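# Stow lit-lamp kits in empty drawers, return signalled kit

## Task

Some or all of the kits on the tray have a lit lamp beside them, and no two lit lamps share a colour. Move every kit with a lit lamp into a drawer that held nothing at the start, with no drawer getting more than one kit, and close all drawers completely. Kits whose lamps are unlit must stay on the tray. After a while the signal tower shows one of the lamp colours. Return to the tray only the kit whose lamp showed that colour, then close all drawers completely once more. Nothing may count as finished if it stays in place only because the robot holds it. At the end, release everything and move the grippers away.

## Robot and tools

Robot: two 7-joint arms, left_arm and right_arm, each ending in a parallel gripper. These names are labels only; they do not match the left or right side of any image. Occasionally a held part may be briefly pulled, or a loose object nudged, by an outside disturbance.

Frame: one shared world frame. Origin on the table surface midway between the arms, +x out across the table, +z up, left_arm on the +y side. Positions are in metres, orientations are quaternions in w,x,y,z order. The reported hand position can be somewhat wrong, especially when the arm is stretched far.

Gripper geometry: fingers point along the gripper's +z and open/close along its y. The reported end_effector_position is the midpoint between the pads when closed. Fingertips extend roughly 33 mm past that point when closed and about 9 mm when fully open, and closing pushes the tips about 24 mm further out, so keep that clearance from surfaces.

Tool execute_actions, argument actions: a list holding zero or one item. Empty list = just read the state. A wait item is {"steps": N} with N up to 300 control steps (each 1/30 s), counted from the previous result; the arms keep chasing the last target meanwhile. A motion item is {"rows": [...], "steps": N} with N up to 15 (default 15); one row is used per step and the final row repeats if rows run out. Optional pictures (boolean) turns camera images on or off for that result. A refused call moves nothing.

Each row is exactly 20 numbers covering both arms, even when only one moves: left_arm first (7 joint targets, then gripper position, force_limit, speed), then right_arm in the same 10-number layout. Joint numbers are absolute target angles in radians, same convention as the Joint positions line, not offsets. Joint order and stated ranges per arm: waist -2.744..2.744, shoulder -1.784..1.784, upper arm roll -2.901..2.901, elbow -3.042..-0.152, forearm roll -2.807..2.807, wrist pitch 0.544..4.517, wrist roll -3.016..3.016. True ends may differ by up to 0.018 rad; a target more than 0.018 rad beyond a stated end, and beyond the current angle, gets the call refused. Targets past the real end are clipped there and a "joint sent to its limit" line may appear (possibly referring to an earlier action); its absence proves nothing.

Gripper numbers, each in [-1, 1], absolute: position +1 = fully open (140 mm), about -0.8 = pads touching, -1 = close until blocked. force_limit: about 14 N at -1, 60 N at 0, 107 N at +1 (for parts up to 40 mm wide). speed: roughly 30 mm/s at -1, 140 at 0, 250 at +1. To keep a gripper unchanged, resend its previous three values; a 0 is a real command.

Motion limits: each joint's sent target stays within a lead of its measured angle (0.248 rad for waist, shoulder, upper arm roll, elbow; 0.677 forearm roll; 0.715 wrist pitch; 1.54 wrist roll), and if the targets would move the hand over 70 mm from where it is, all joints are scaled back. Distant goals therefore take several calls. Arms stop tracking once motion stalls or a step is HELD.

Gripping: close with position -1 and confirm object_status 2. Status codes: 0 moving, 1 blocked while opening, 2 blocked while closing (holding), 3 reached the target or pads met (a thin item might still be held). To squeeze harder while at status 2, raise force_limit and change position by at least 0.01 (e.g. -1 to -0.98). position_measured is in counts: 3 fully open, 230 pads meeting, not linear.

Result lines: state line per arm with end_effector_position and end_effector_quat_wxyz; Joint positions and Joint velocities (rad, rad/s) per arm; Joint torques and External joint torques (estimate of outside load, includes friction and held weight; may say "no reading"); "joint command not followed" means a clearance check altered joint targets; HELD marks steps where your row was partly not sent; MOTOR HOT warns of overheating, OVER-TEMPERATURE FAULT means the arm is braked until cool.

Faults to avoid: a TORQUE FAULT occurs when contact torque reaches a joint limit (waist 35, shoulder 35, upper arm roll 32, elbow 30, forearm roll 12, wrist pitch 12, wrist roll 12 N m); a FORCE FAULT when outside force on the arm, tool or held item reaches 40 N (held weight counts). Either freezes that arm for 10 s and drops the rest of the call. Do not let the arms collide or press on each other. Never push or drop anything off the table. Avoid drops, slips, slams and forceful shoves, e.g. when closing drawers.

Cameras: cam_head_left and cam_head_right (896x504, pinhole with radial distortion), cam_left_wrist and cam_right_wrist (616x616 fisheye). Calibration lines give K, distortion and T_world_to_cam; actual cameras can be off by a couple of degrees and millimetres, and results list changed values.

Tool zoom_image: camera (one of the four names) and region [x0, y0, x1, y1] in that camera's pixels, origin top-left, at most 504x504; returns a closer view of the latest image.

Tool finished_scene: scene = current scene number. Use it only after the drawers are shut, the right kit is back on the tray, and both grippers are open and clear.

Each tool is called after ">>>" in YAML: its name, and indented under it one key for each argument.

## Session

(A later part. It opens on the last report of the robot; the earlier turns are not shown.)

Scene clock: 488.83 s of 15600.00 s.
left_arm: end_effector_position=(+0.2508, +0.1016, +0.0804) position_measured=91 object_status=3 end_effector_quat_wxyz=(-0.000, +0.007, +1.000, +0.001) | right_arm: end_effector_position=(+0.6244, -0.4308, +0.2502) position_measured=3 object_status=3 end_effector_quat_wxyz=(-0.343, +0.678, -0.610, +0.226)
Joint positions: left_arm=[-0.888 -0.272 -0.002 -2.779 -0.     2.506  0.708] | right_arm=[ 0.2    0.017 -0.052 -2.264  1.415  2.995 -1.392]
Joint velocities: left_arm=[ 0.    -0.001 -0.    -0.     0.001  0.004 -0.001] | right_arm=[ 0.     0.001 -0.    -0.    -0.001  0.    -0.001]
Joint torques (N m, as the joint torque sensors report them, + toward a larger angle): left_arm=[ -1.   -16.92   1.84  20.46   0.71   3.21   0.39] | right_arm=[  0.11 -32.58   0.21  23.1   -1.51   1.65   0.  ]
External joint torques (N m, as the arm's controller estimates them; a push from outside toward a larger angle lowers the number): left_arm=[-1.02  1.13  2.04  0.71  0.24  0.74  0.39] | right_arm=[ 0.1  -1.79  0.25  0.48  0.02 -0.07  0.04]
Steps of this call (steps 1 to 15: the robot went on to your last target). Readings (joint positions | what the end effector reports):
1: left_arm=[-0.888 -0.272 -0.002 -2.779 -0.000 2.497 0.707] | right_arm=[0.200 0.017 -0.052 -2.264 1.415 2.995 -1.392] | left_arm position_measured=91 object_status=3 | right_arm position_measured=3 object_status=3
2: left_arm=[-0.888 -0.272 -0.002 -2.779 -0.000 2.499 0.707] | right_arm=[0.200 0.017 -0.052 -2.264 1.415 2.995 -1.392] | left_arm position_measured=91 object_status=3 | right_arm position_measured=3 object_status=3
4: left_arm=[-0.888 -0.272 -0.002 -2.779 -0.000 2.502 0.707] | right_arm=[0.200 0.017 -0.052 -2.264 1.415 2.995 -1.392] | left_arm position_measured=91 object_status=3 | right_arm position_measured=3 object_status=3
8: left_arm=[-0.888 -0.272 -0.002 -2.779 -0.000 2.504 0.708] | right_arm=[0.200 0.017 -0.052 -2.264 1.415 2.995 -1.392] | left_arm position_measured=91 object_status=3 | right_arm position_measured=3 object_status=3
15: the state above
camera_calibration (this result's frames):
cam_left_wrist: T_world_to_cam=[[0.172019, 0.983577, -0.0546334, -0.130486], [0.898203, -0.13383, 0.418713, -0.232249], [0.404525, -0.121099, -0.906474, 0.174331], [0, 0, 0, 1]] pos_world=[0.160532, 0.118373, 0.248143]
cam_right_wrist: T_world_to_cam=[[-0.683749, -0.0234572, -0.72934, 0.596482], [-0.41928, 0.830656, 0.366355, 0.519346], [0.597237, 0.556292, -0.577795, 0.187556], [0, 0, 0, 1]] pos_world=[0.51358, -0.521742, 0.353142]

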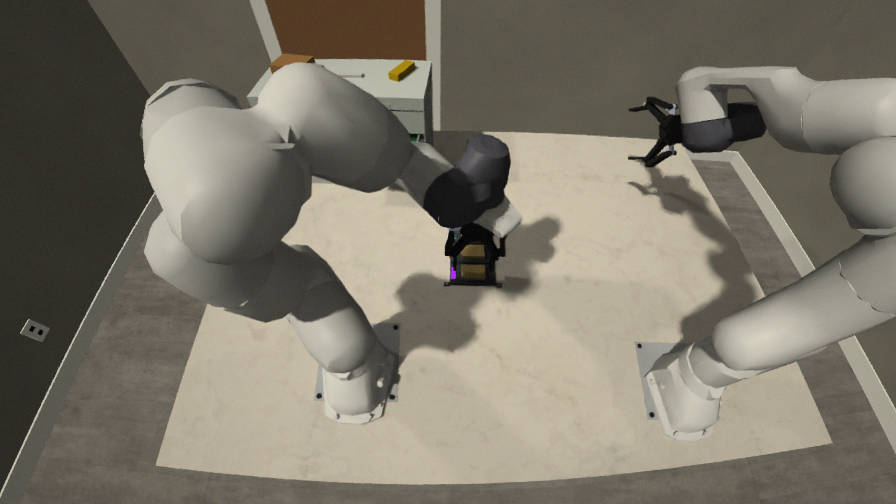

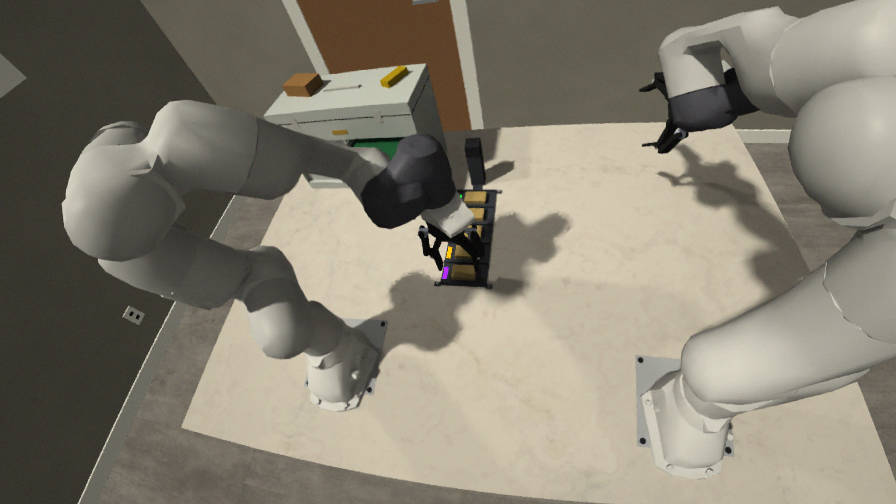

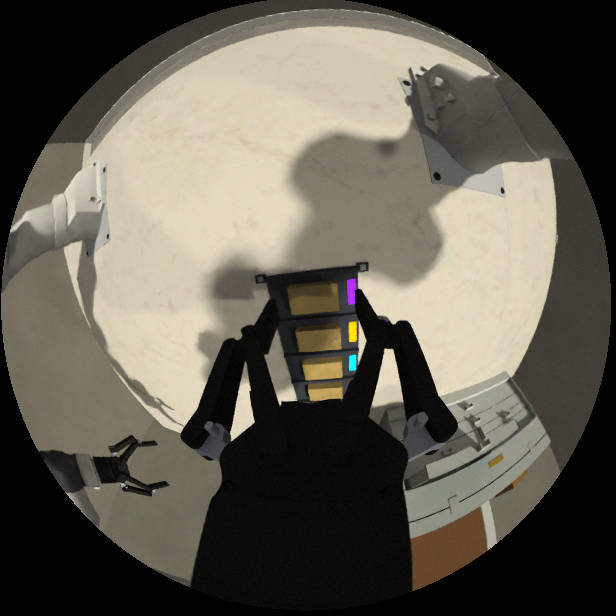

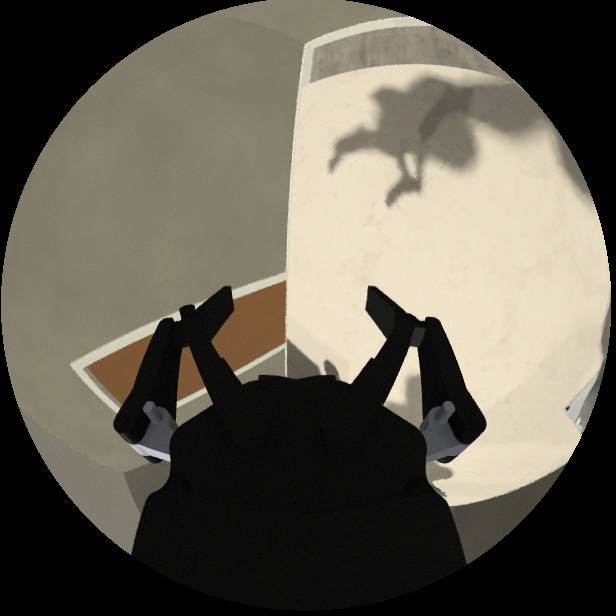

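>>> execute_actions:
  actions:
    - {"rows":[[-0.886,-0.2,0,-2.790,0,2.6,0.72,0.15,0,0,0.2,0.017,-0.05,-2.264,1.415,2.995,-1.392,1,0,0]],"steps":12}
  pictures: false

>>> execute_actions:
  actions:
    - {"rows":[[-0.886,-0.139,0,-2.7998,0,2.668,0.72,0.15,0,0,0.2,0.017,-0.05,-2.264,1.415,2.995,-1.392,1,0,0]],"steps":15}
  pictures: false

>>> execute_actions:
  actions:
    - {"steps":10}

>>> zoom_image:
  camera: "cam_left_wrist"
  region: [220, 220, 420, 400]

Scene clock: 510.13 s of 15600.00 s.
left_arm: end_effector_position=(+0.2513, +0.1010, +0.0572) position_measured=110 object_status=0 end_effector_quat_wxyz=(-0.000, +0.009, +1.000, +0.001) | right_arm: end_effector_position=(+0.6244, -0.4308, +0.2502) position_measured=3 object_status=3 end_effector_quat_wxyz=(-0.343, +0.678, -0.609, +0.226)
Joint positions: left_arm=[-0.888 -0.202 -0.002 -2.79  -0.     2.587  0.712] | right_arm=[ 0.2    0.017 -0.052 -2.264  1.415  2.995 -1.392]
Joint velocities: left_arm=[ 0.     0.     0.    -0.001 -0.001  0.053  0.005] | right_arm=[ 0.001  0.    -0.001 -0.     0.001 -0.    -0.   ]
Joint torques (N m, as the joint torque sensors report them, + toward a larger angle): left_arm=[  1.21 -17.97   1.29  18.77   0.66   3.09   0.35] | right_arm=[  0.29 -32.63   0.05  23.11  -1.59   1.61   0.04]
External joint torques (N m, as the arm's controller estimates them; a push from outside toward a larger angle lowers the number): left_arm=[1.18 1.2  1.44 0.39 0.25 0.69 0.35] | right_arm=[ 0.31 -1.76  0.13  0.48 -0.06 -0.12  0.09]
Steps of this call (steps 1 to 15: the robot went on to your last target; steps 16 to 90: nothing new was sent; then 17.90 s passed at rest; steps 91 to 102: all 12 steps of this action). Readings (joint positions | what the end effector reports):
91: left_arm=[-0.888 -0.260 -0.002 -2.778 -0.000 2.523 0.709] | right_arm=[0.200 0.017 -0.052 -2.264 1.415 2.995 -1.392] | left_arm position_measured=91 object_status=0 | right_arm position_measured=3 object_status=3
92: left_arm=[-0.888 -0.241 -0.002 -2.780 -0.000 2.537 0.709] | right_arm=[0.200 0.017 -0.052 -2.264 1.415 2.995 -1.392] | left_arm position_measured=97 object_status=0 | right_arm position_measured=3 object_status=3
94: left_arm=[-0.888 -0.215 -0.002 -2.787 -0.000 2.555 0.710] | right_arm=[0.200 0.017 -0.052 -2.264 1.415 2.995 -1.392] | left_arm position_measured=109 object_status=0 | right_arm position_measured=3 object_status=3
98: left_arm=[-0.888 -0.202 -0.002 -2.790 -0.000 2.577 0.711] | right_arm=[0.200 0.017 -0.052 -2.264 1.415 2.995 -1.392] | left_arm position_measured=110 object_status=0 | right_arm position_measured=3 object_status=3
102: the state above

Scene clock: 510.63 s of 15600.00 s.
left_arm: end_effector_position=(+0.2519, +0.1002, +0.0378) position_measured=110 object_status=3 end_effector_quat_wxyz=(+0.001, +0.009, +1.000, -0.001) | right_arm: end_effector_position=(+0.6244, -0.4308, +0.2502) position_measured=3 object_status=3 end_effector_quat_wxyz=(-0.343, +0.678, -0.609, +0.226)
Joint positions: left_arm=[-0.888 -0.141 -0.002 -2.798 -0.     2.66   0.713] | right_arm=[ 0.2    0.017 -0.052 -2.264  1.415  2.995 -1.392]
Joint velocities: left_arm=[-0.001 -0.001  0.     0.    -0.002  0.022  0.001] | right_arm=[-0.002  0.001  0.    -0.     0.     0.001 -0.002]
Joint torques (N m, as the joint torque sensors report them, + toward a larger angle): left_arm=[  0.43 -18.4    1.48  15.32   0.62   3.25   0.44] | right_arm=[  0.17 -32.45   0.16  22.94  -1.54   1.57   0.03]
External joint torques (N m, as the arm's controller estimates them; a push from outside toward a larger angle lowers the number): left_arm=[ 0.46  1.97  1.62 -2.21  0.25  0.79  0.44] | right_arm=[ 0.24 -1.61  0.28  0.31 -0.01 -0.16  0.07]
Steps of this call (steps 1 to 15: all 15 steps of this action). Readings (joint positions | what the end effector reports):
1: left_arm=[-0.888 -0.192 -0.002 -2.790 -0.000 2.601 0.712] | right_arm=[0.200 0.017 -0.052 -2.264 1.415 2.995 -1.392] | left_arm position_measured=110 object_status=0 | right_arm position_measured=3 object_status=3
2: left_arm=[-0.888 -0.175 -0.002 -2.791 -0.000 2.614 0.712] | right_arm=[0.200 0.017 -0.052 -2.264 1.415 2.995 -1.392] | left_arm position_measured=110 object_status=3 | right_arm position_measured=3 object_status=3
4: left_arm=[-0.888 -0.153 -0.002 -2.796 -0.000 2.630 0.712] | right_arm=[0.200 0.017 -0.052 -2.264 1.415 2.995 -1.392] | left_arm position_measured=110 object_status=3 | right_arm position_measured=3 object_status=3
8: left_arm=[-0.888 -0.144 -0.002 -2.797 -0.000 2.650 0.713] | right_arm=[0.200 0.017 -0.052 -2.264 1.415 2.995 -1.392] | left_arm position_measured=110 object_status=3 | right_arm position_measured=3 object_status=3
15: the state above

Scene clock: 510.97 s of 15600.00 s.
left_arm: end_effector_position=(+0.2525, +0.0995, +0.0380) position_measured=110 object_status=3 end_effector_quat_wxyz=(+0.002, +0.009, +1.000, -0.002) | right_arm: end_effector_position=(+0.6244, -0.4308, +0.2502) position_measured=3 object_status=3 end_effector_quat_wxyz=(-0.343, +0.678, -0.609, +0.226)
Joint positions: left_arm=[-0.888 -0.141 -0.002 -2.798 -0.     2.663  0.713] | right_arm=[ 0.2    0.017 -0.052 -2.264  1.415  2.995 -1.392]
Joint velocities: left_arm=[ 0.     0.001  0.    -0.     0.     0.002  0.002] | right_arm=[ 0.001 -0.001 -0.001 -0.001 -0.001 -0.001  0.   ]
Joint torques (N m, as the joint torque sensors report them, + toward a larger angle): left_arm=[  0.45 -18.74   1.51  17.03   0.58   3.26   0.41] | right_arm=[  0.43 -32.79   0.09  23.16  -1.55   1.64   0.04]
External joint torques (N m, as the arm's controller estimates them; a push from outside toward a larger angle lowers the number): left_arm=[ 0.43  1.68  1.61 -0.52  0.22  0.78  0.41] | right_arm=[ 0.42 -1.79  0.14  0.41 -0.01 -0.09  0.08]
Steps of this call (steps 1 to 10: the robot went on to your last target). Readings (joint positions | what the end effector reports):
1: left_arm=[-0.888 -0.141 -0.002 -2.798 -0.000 2.661 0.713] | right_arm=[0.200 0.017 -0.052 -2.264 1.415 2.995 -1.392] | left_arm position_measured=110 object_status=3 | right_arm position_measured=3 object_status=3
2: left_arm=[-0.888 -0.141 -0.002 -2.798 -0.000 2.661 0.713] | right_arm=[0.200 0.017 -0.052 -2.264 1.415 2.995 -1.392] | left_arm position_measured=110 object_status=3 | right_arm position_measured=3 object_status=3
4: left_arm=[-0.888 -0.141 -0.002 -2.798 -0.000 2.662 0.713] | right_arm=[0.200 0.017 -0.052 -2.264 1.415 2.995 -1.392] | left_arm position_measured=110 object_status=3 | right_arm position_measured=3 object_status=3
8: left_arm=[-0.888 -0.141 -0.002 -2.798 -0.000 2.663 0.713] | right_arm=[0.200 0.017 -0.052 -2.264 1.415 2.995 -1.392] | left_arm position_measured=110 object_status=3 | right_arm position_measured=3 object_status=3
10: the state above
camera_calibration (this result's frames):
cam_left_wrist: T_world_to_cam=[[0.1773, 0.982353, -0.0595538, -0.132059], [0.895641, -0.135977, 0.423482, -0.215628], [0.407911, -0.128422, -0.903945, 0.134742], [0, 0, 0, 1]] pos_world=[0.161576, 0.117712, 0.205249]
cam_right_wrist: T_world_to_cam=[[-0.683748, -0.0234844, -0.72934, 0.59647], [-0.419313, 0.830638, 0.366355, 0.519336], [0.597214, 0.556317, -0.577795, 0.187565], [0, 0, 0, 1]] pos_world=[0.513583, -0.521718, 0.353142]

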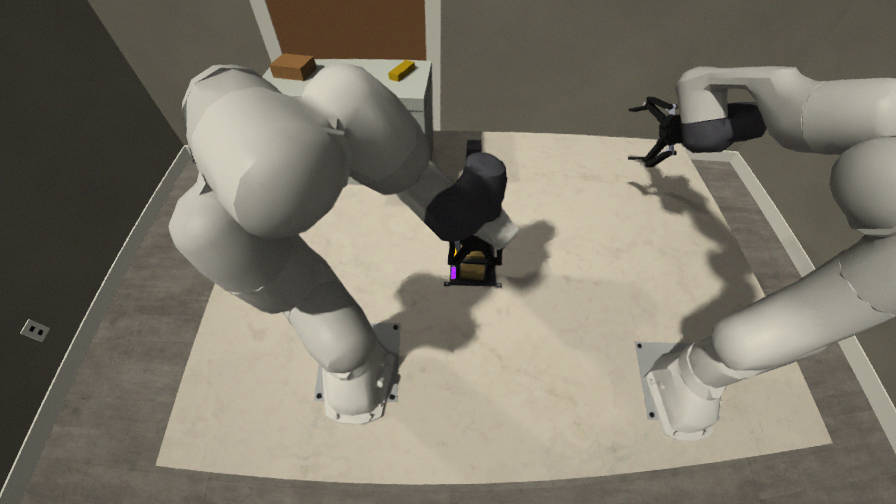

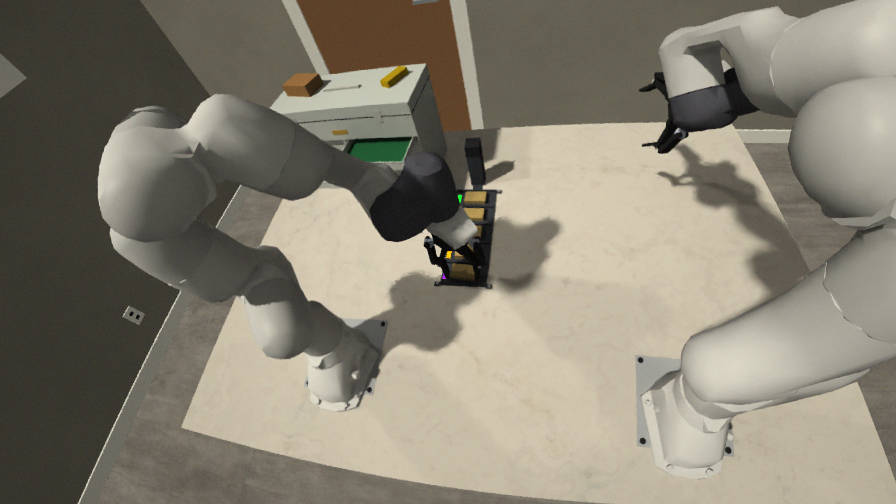

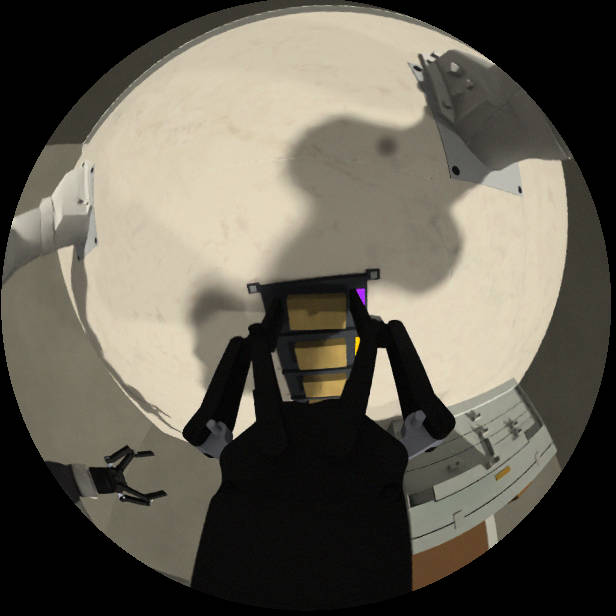

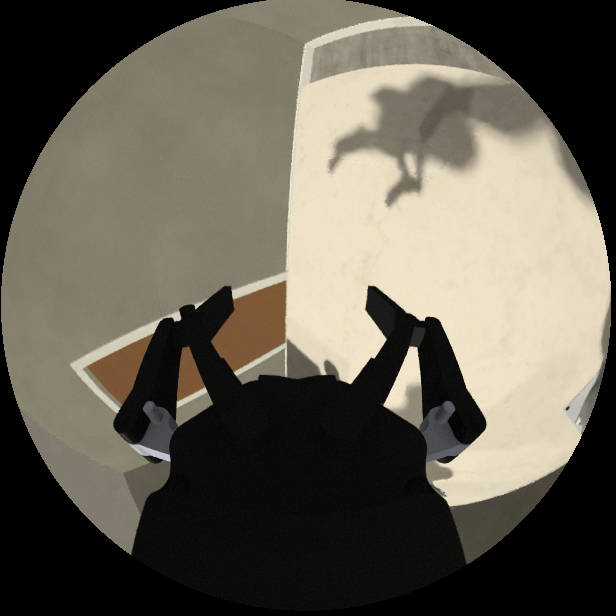

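Region (220, 220, 420, 400) of cam_left_wrist's 616x616 image, scaled by 2.520, with more detail than that image has; it fills the top 454 rows of this view, and the rest is white.

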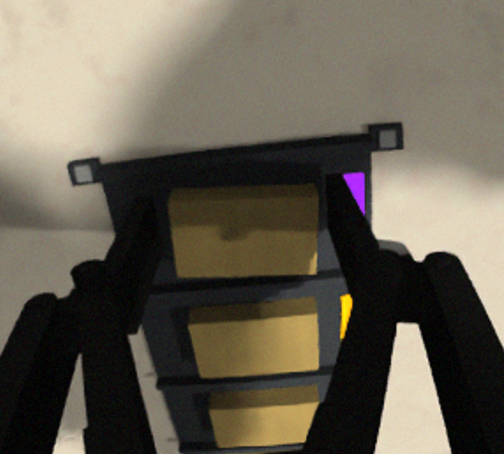

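>>> execute_actions:
  actions:
    - {"rows":[[-0.886,-0.139,0,-2.7998,0,2.668,0.72,-1,0,-0.5,0.2,0.017,-0.05,-2.264,1.415,2.995,-1.392,1,0,0]],"steps":15}
  pictures: false

>>> execute_actions:
  actions:
    - {"rows":[[-0.889,-0.2706,0,-2.7782,0,2.508,0.72,-1,0,-0.5,0.2,0.017,-0.05,-2.264,1.415,2.995,-1.392,1,0,0]],"steps":10}
  pictures: false

>>> execute_actions:
  actions:
    - {"rows":[[-0.889,-0.508,0,-2.628,0,2.12,0.72,-1,0,-0.5,0.2,0.017,-0.05,-2.264,1.415,2.995,-1.392,1,0,0]],"steps":12}
  pictures: false

>>> execute_actions:
  actions:
    - {"rows":[[-0.5,-0.5765,0,-2.42,0,1.843,1.1,-1,0,-0.5,0.2,0.017,-0.05,-2.264,1.415,2.995,-1.392,1,0,0]],"steps":15}
  pictures: false

>>> execute_actions:
  actions:
    - {"rows":[[-0.053,-0.5765,0,-2.42,0,1.843,1.58,-1,0,-0.5,0.2,0.017,-0.05,-2.264,1.415,2.995,-1.392,1,0,0]],"steps":15}
  pictures: false

>>> execute_actions:
  actions:
    - {"rows":[[-0.053,-0.345,0,-2.21,0,1.865,1.58,-1,0,-0.5,0.2,0.017,-0.05,-2.264,1.415,2.995,-1.392,1,0,0]],"steps":10}
  pictures: false

>>> execute_actions:
  actions:
    - {"rows":[[-0.053,-0.1083,0,-1.985,0,1.88,1.58,-1,0,-0.5,0.2,0.017,-0.05,-2.264,1.415,2.995,-1.392,1,0,0]],"steps":15}

Scene clock: 535.60 s of 15600.00 s.
left_arm: end_effector_position=(+0.2529, +0.0991, +0.0388) position_measured=134 object_status=2 end_effector_quat_wxyz=(+0.003, +0.009, +1.000, -0.003) | right_arm: end_effector_position=(+0.6244, -0.4308, +0.2502) position_measured=3 object_status=3 end_effector_quat_wxyz=(-0.343, +0.678, -0.609, +0.226)
Joint positions: left_arm=[-0.888 -0.143 -0.002 -2.798 -0.     2.663  0.714] | right_arm=[ 0.2    0.017 -0.052 -2.264  1.415  2.995 -1.392]
Joint velocities: left_arm=[ 0.     0.    -0.001 -0.    -0.001 -0.001  0.001] | right_arm=[ 0.001  0.     0.001 -0.001 -0.001  0.    -0.001]
Joint torques (N m, as the joint torque sensors report them, + toward a larger angle): left_arm=[  0.58 -17.2    1.36  16.09   0.59   3.16   0.38] | right_arm=[  0.25 -32.69   0.08  23.54  -1.54   1.66   0.01]
External joint torques (N m, as the arm's controller estimates them; a push from outside toward a larger angle lowers the number): left_arm=[ 0.6   3.04  1.5  -1.37  0.22  0.7   0.38] | right_arm=[ 0.14 -1.85  0.04  0.92  0.   -0.05  0.05]
Steps of this call (steps 1 to 15: the robot went on to your last target; steps 16 to 90: nothing new was sent; then 21.13 s passed at rest; steps 91 to 105: all 15 steps of this action). Readings (joint positions | what the end effector reports):
91: left_arm=[-0.888 -0.141 -0.002 -2.799 -0.000 2.664 0.713] | right_arm=[0.200 0.017 -0.052 -2.264 1.415 2.995 -1.392] | left_arm position_measured=110 object_status=0 | right_arm position_measured=3 object_status=3
92: left_arm=[-0.888 -0.141 -0.002 -2.799 -0.000 2.664 0.713] | right_arm=[0.200 0.017 -0.052 -2.264 1.415 2.995 -1.392] | left_arm position_measured=114 object_status=0 | right_arm position_measured=3 object_status=3
94: left_arm=[-0.888 -0.141 -0.002 -2.799 -0.000 2.664 0.713] | right_arm=[0.200 0.017 -0.052 -2.264 1.415 2.995 -1.392] | left_arm position_measured=123 object_status=0 | right_arm position_measured=3 object_status=3
98: left_arm=[-0.888 -0.143 -0.002 -2.798 -0.000 2.663 0.714] | right_arm=[0.200 0.017 -0.052 -2.264 1.415 2.995 -1.392] | left_arm position_measured=134 object_status=0 | right_arm position_measured=3 object_status=3
105: the state above

Scene clock: 535.93 s of 15600.00 s.
left_arm: end_effector_position=(+0.2566, +0.0947, +0.0823) position_measured=135 object_status=2 end_effector_quat_wxyz=(+0.008, +0.009, +1.000, -0.009) | right_arm: end_effector_position=(+0.6244, -0.4308, +0.2502) position_measured=3 object_status=3 end_effector_quat_wxyz=(-0.343, +0.678, -0.609, +0.226)
Joint positions: left_arm=[-0.888 -0.268 -0.002 -2.777 -0.     2.534  0.714] | right_arm=[ 0.2    0.017 -0.052 -2.264  1.415  2.995 -1.392]
Joint velocities: left_arm=[-0.     0.     0.001 -0.01  -0.002 -0.139 -0.001] | right_arm=[-0.    -0.    -0.001  0.     0.    -0.001  0.   ]
Joint torques (N m, as the joint torque sensors report them, + toward a larger angle): left_arm=[ -1.57 -19.72   1.31  18.26   0.77   2.17   0.47] | right_arm=[  0.33 -32.58  -0.36  23.24  -1.53   1.68  -0.04]
External joint torques (N m, as the arm's controller estimates them; a push from outside toward a larger angle lowers the number): left_arm=[-1.56 -1.61  1.54 -1.65  0.3  -0.41  0.47] | right_arm=[ 0.33 -1.61 -0.3   0.52  0.01 -0.05  0.  ]
Steps of this call (steps 1 to 10: all 10 steps of this action). Readings (joint positions | what the end effector reports):
1: left_arm=[-0.888 -0.165 -0.002 -2.800 -0.000 2.635 0.714] | right_arm=[0.200 0.017 -0.052 -2.264 1.415 2.995 -1.392] | left_arm position_measured=134 object_status=2 | right_arm position_measured=3 object_status=3
2: left_arm=[-0.888 -0.198 -0.002 -2.797 -0.000 2.611 0.714] | right_arm=[0.200 0.017 -0.052 -2.264 1.415 2.995 -1.392] | left_arm position_measured=135 object_status=2 | right_arm position_measured=3 object_status=3
4: left_arm=[-0.888 -0.243 -0.002 -2.784 -0.000 2.580 0.714] | right_arm=[0.200 0.017 -0.052 -2.264 1.415 2.995 -1.392] | left_arm position_measured=135 object_status=2 | right_arm position_measured=3 object_status=3
8: left_arm=[-0.888 -0.268 -0.002 -2.777 -0.000 2.545 0.714] | right_arm=[0.200 0.017 -0.052 -2.264 1.415 2.995 -1.392] | left_arm position_measured=135 object_status=2 | right_arm position_measured=3 object_status=3
10: the state above

Scene clock: 536.33 s of 15600.00 s.
left_arm: end_effector_position=(+0.2625, +0.0877, +0.2064) position_measured=135 object_status=2 end_effector_quat_wxyz=(+0.018, +0.009, +1.000, -0.021) | right_arm: end_effector_position=(+0.6244, -0.4308, +0.2502) position_measured=3 object_status=3 end_effector_quat_wxyz=(-0.343, +0.678, -0.609, +0.226)
Joint positions: left_arm=[-0.888 -0.508 -0.002 -2.627 -0.     2.173  0.714] | right_arm=[ 0.2    0.017 -0.052 -2.264  1.415  2.995 -1.392]
Joint velocities: left_arm=[ 0.     0.    -0.    -0.028 -0.    -0.313 -0.   ] | right_arm=[ 0.001 -0.001  0.001 -0.     0.001  0.001  0.   ]
Joint torques (N m, as the joint torque sensors report them, + toward a larger angle): left_arm=[ -0.89 -14.02   1.83  22.99   0.9    2.45   0.35] | right_arm=[  0.4  -32.7   -0.15  22.86  -1.54   1.64   0.  ]
External joint torques (N m, as the arm's controller estimates them; a push from outside toward a larger angle lowers the number): left_arm=[-0.9  -0.09  2.23 -1.25  0.22 -0.31  0.35] | right_arm=[ 0.33 -1.64 -0.16  0.12  0.   -0.09  0.04]
Steps of this call (steps 1 to 12: all 12 steps of this action). Readings (joint positions | what the end effector reports):
1: left_arm=[-0.888 -0.289 -0.002 -2.767 -0.000 2.486 0.714] | right_arm=[0.200 0.017 -0.052 -2.264 1.415 2.995 -1.392] | left_arm position_measured=135 object_status=2 | right_arm position_measured=3 object_status=3
2: left_arm=[-0.888 -0.328 -0.002 -2.747 -0.000 2.441 0.714] | right_arm=[0.200 0.017 -0.052 -2.264 1.415 2.995 -1.392] | left_arm position_measured=135 object_status=2 | right_arm position_measured=3 object_status=3
4: left_arm=[-0.888 -0.411 -0.002 -2.691 -0.000 2.350 0.714] | right_arm=[0.200 0.017 -0.052 -2.264 1.415 2.995 -1.392] | left_arm position_measured=135 object_status=2 | right_arm position_measured=3 object_status=3
8: left_arm=[-0.888 -0.503 -0.002 -2.627 -0.000 2.233 0.714] | right_arm=[0.200 0.017 -0.052 -2.264 1.415 2.995 -1.392] | left_arm position_measured=135 object_status=2 | right_arm position_measured=3 object_status=3
12: the state above

Scene clock: 536.83 s of 15600.00 s.
left_arm: end_effector_position=(+0.3513, +0.2100, +0.3022) position_measured=135 object_status=2 end_effector_quat_wxyz=(+0.012, -0.045, +0.999, -0.009) | right_arm: end_effector_position=(+0.6244, -0.4308, +0.2502) position_measured=3 object_status=3 end_effector_quat_wxyz=(-0.343, +0.678, -0.609, +0.226)
Joint positions: left_arm=[-0.504 -0.577  0.004 -2.423 -0.     1.876  0.995] | right_arm=[ 0.2    0.017 -0.052 -2.264  1.415  2.995 -1.392]
Joint velocities: left_arm=[ 0.016  0.001 -0.017  0.002  0.    -0.18   0.325] | right_arm=[ 0.001 -0.    -0.001 -0.    -0.001 -0.     0.001]
Joint torques (N m, as the joint torque sensors report them, + toward a larger angle): left_arm=[  0.79 -11.24  -2.07  25.48   1.15   2.25   0.29] | right_arm=[  0.27 -32.58   0.25  23.31  -1.53   1.68   0.03]
External joint torques (N m, as the arm's controller estimates them; a push from outside toward a larger angle lowers the number): left_arm=[ 0.99  1.05 -1.34  0.74  0.41 -0.36  0.3 ] | right_arm=[ 0.15 -1.54  0.19  0.54  0.02 -0.04  0.07]
Steps of this call (steps 1 to 15: all 15 steps of this action). Readings (joint positions | what the end effector reports):
1: left_arm=[-0.862 -0.509 -0.011 -2.610 -0.001 2.140 0.732] | right_arm=[0.200 0.017 -0.052 -2.264 1.415 2.995 -1.392] | left_arm position_measured=135 object_status=2 | right_arm position_measured=3 object_status=3
2: left_arm=[-0.824 -0.515 -0.012 -2.582 -0.001 2.111 0.751] | right_arm=[0.200 0.017 -0.052 -2.264 1.415 2.995 -1.392] | left_arm position_measured=135 object_status=2 | right_arm position_measured=3 object_status=3
4: left_arm=[-0.737 -0.533 -0.010 -2.527 -0.001 2.062 0.790] | right_arm=[0.200 0.017 -0.052 -2.264 1.415 2.995 -1.392] | left_arm position_measured=135 object_status=2 | right_arm position_measured=3 object_status=3
8: left_arm=[-0.562 -0.565 -0.000 -2.445 -0.001 1.961 0.882] | right_arm=[0.200 0.017 -0.052 -2.264 1.415 2.995 -1.392] | left_arm position_measured=135 object_status=2 | right_arm position_measured=3 object_status=3
15: the state above

Scene clock: 537.33 s of 15600.00 s.
left_arm: end_effector_position=(+0.3873, +0.3757, +0.2996) position_measured=135 object_status=2 end_effector_quat_wxyz=(+0.001, -0.046, +0.999, -0.002) | right_arm: end_effector_position=(+0.6244, -0.4308, +0.2502) position_measured=3 object_status=3 end_effector_quat_wxyz=(-0.343, +0.678, -0.609, +0.226)
Joint positions: left_arm=[-0.057 -0.576  0.004 -2.422 -0.     1.849  1.439] | right_arm=[ 0.2    0.017 -0.052 -2.264  1.415  2.995 -1.392]
Joint velocities: left_arm=[ 0.014  0.    -0.02  -0.001  0.    -0.013  0.444] | right_arm=[ 0.     0.001  0.    -0.    -0.001  0.     0.001]
Joint torques (N m, as the joint torque sensors report them, + toward a larger angle): left_arm=[  0.37 -11.61  -2.32  25.92   1.13   2.03   0.45] | right_arm=[  0.19 -32.49  -0.24  23.08  -1.53   1.63   0.05]
External joint torques (N m, as the arm's controller estimates them; a push from outside toward a larger angle lowers the number): left_arm=[ 0.49  0.46 -1.66  1.54  0.36 -0.41  0.46] | right_arm=[ 0.15 -1.62 -0.21  0.44  0.   -0.09  0.1 ]
Steps of this call (steps 1 to 15: all 15 steps of this action). Readings (joint positions | what the end effector reports):
1: left_arm=[-0.464 -0.577 -0.010 -2.423 -0.002 1.872 1.037] | right_arm=[0.200 0.017 -0.052 -2.264 1.415 2.995 -1.392] | left_arm position_measured=135 object_status=2 | right_arm position_measured=3 object_status=3
2: left_arm=[-0.412 -0.577 -0.012 -2.423 -0.003 1.869 1.076] | right_arm=[0.200 0.017 -0.052 -2.264 1.415 2.995 -1.392] | left_arm position_measured=135 object_status=2 | right_arm position_measured=3 object_status=3
4: left_arm=[-0.302 -0.577 -0.009 -2.423 -0.002 1.864 1.146] | right_arm=[0.200 0.017 -0.052 -2.264 1.415 2.995 -1.392] | left_arm position_measured=135 object_status=2 | right_arm position_measured=3 object_status=3
8: left_arm=[-0.108 -0.576 0.004 -2.422 -0.001 1.856 1.284] | right_arm=[0.200 0.017 -0.052 -2.264 1.415 2.995 -1.392] | left_arm position_measured=135 object_status=2 | right_arm position_measured=3 object_status=3
15: the state above

Scene clock: 537.67 s of 15600.00 s.
left_arm: end_effector_position=(+0.4547, +0.3728, +0.3036) position_measured=135 object_status=2 end_effector_quat_wxyz=(-0.007, -0.002, +1.000, -0.001) | right_arm: end_effector_position=(+0.6244, -0.4308, +0.2502) position_measured=3 object_status=3 end_effector_quat_wxyz=(-0.343, +0.678, -0.609, +0.226)
Joint positions: left_arm=[-0.056 -0.346  0.002 -2.218 -0.001  1.858  1.528] | right_arm=[ 0.2    0.017 -0.052 -2.264  1.415  2.995 -1.392]
Joint velocities: left_arm=[-0.001  0.012 -0.001  0.059 -0.     0.015  0.149] | right_arm=[-0.001  0.001  0.002  0.001 -0.001  0.001 -0.   ]
Joint torques (N m, as the joint torque sensors report them, + toward a larger angle): left_arm=[  1.34 -19.31  -1.05  24.55   1.27   3.24   0.41] | right_arm=[  0.39 -32.55  -0.17  22.91  -1.57   1.66   0.04]
External joint torques (N m, as the arm's controller estimates them; a push from outside toward a larger angle lowers the number): left_arm=[ 1.32  1.26 -0.74  0.26  0.49  0.9   0.41] | right_arm=[ 0.43 -1.56 -0.08  0.16 -0.03 -0.08  0.09]
Steps of this call (steps 1 to 10: all 10 steps of this action). Readings (joint positions | what the end effector reports):
1: left_arm=[-0.056 -0.532 0.004 -2.373 -0.001 1.832 1.453] | right_arm=[0.200 0.017 -0.052 -2.264 1.415 2.995 -1.392] | left_arm position_measured=135 object_status=2 | right_arm position_measured=3 object_status=3
2: left_arm=[-0.056 -0.471 0.004 -2.313 -0.001 1.840 1.465] | right_arm=[0.200 0.017 -0.052 -2.264 1.415 2.995 -1.392] | left_arm position_measured=135 object_status=2 | right_arm position_measured=3 object_status=3
4: left_arm=[-0.056 -0.394 0.003 -2.253 -0.001 1.851 1.486] | right_arm=[0.200 0.017 -0.052 -2.264 1.415 2.995 -1.392] | left_arm position_measured=135 object_status=2 | right_arm position_measured=3 object_status=3
8: left_arm=[-0.056 -0.349 0.002 -2.223 -0.001 1.856 1.517] | right_arm=[0.200 0.017 -0.052 -2.264 1.415 2.995 -1.392] | left_arm position_measured=135 object_status=2 | right_arm position_measured=3 object_status=3
10: the state above

Scene clock: 538.17 s of 15600.00 s.
left_arm: end_effector_position=(+0.5344, +0.3698, +0.2984) position_measured=135 object_status=2 end_effector_quat_wxyz=(-0.003, +0.016, +1.000, -0.001) | right_arm: end_effector_position=(+0.6244, -0.4308, +0.2502) position_measured=3 object_status=3 end_effector_quat_wxyz=(-0.343, +0.678, -0.609, +0.226)
Joint positions: left_arm=[-0.055 -0.108  0.002 -1.988 -0.001  1.874  1.564] | right_arm=[ 0.2    0.017 -0.052 -2.264  1.415  2.995 -1.392]
Joint velocities: left_arm=[-0.002  0.002  0.     0.008 -0.001  0.007  0.03 ] | right_arm=[ 0.001 -0.001  0.001 -0.     0.    -0.     0.   ]
Joint torques (N m, as the joint torque sensors report them, + toward a larger angle): left_arm=[  0.47 -28.71  -0.19  24.72   1.17   3.17   0.46] | right_arm=[ -0.15 -32.72  -0.03  23.08  -1.54   1.6    0.04]
External joint torques (N m, as the arm's controller estimates them; a push from outside toward a larger angle lowers the number): left_arm=[ 0.53 -0.76 -0.02  0.68  0.4   0.82  0.47] | right_arm=[-0.24 -1.73 -0.06  0.36  0.   -0.12  0.09]
Steps of this call (steps 1 to 15: all 15 steps of this action). Readings (joint positions | what the end effector reports):
1: left_arm=[-0.055 -0.306 0.002 -2.167 -0.001 1.844 1.532] | right_arm=[0.200 0.017 -0.052 -2.264 1.415 2.995 -1.392] | left_arm position_measured=135 object_status=2 | right_arm position_measured=3 object_status=3
2: left_arm=[-0.055 -0.247 0.002 -2.103 -0.001 1.851 1.536] | right_arm=[0.200 0.017 -0.052 -2.264 1.415 2.995 -1.392] | left_arm position_measured=135 object_status=2 | right_arm position_measured=3 object_status=3
4: left_arm=[-0.055 -0.165 0.002 -2.033 -0.001 1.864 1.544] | right_arm=[0.200 0.017 -0.052 -2.264 1.415 2.995 -1.392] | left_arm position_measured=135 object_status=2 | right_arm position_measured=3 object_status=3
8: left_arm=[-0.055 -0.111 0.002 -2.000 -0.001 1.870 1.554] | right_arm=[0.200 0.017 -0.052 -2.264 1.415 2.995 -1.392] | left_arm position_measured=135 object_status=2 | right_arm position_measured=3 object_status=3
15: the state above
camera_calibration (this result's frames):
cam_left_wrist: T_world_to_cam=[[0.190178, 0.980023, -0.0582011, -0.438483], [0.898149, -0.149739, 0.413409, -0.534823], [0.396435, -0.130895, -0.908684, 0.298326], [0, 0, 0, 1]] pos_world=[0.445473, 0.388689, 0.466664]
cam_right_wrist: T_world_to_cam=[[-0.683747, -0.0235081, -0.729341, 0.59646], [-0.419343, 0.830623, 0.366356, 0.519328], [0.597195, 0.556338, -0.577794, 0.187573], [0, 0, 0, 1]] pos_world=[0.513586, -0.521698, 0.353142]

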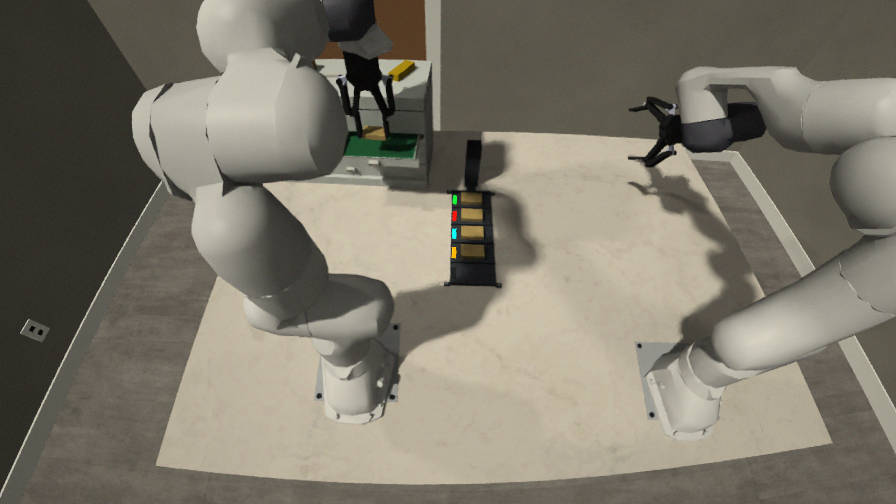

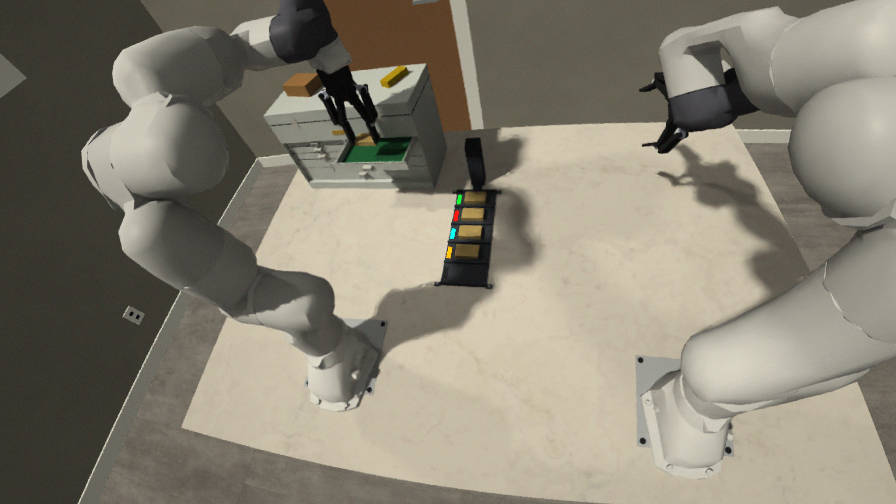

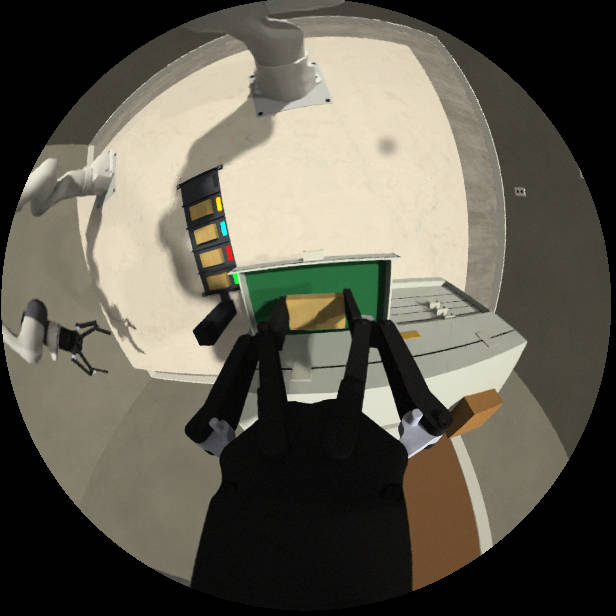

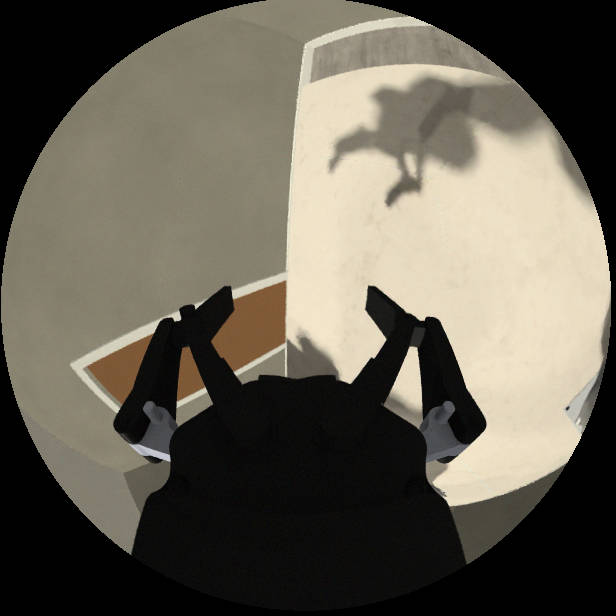

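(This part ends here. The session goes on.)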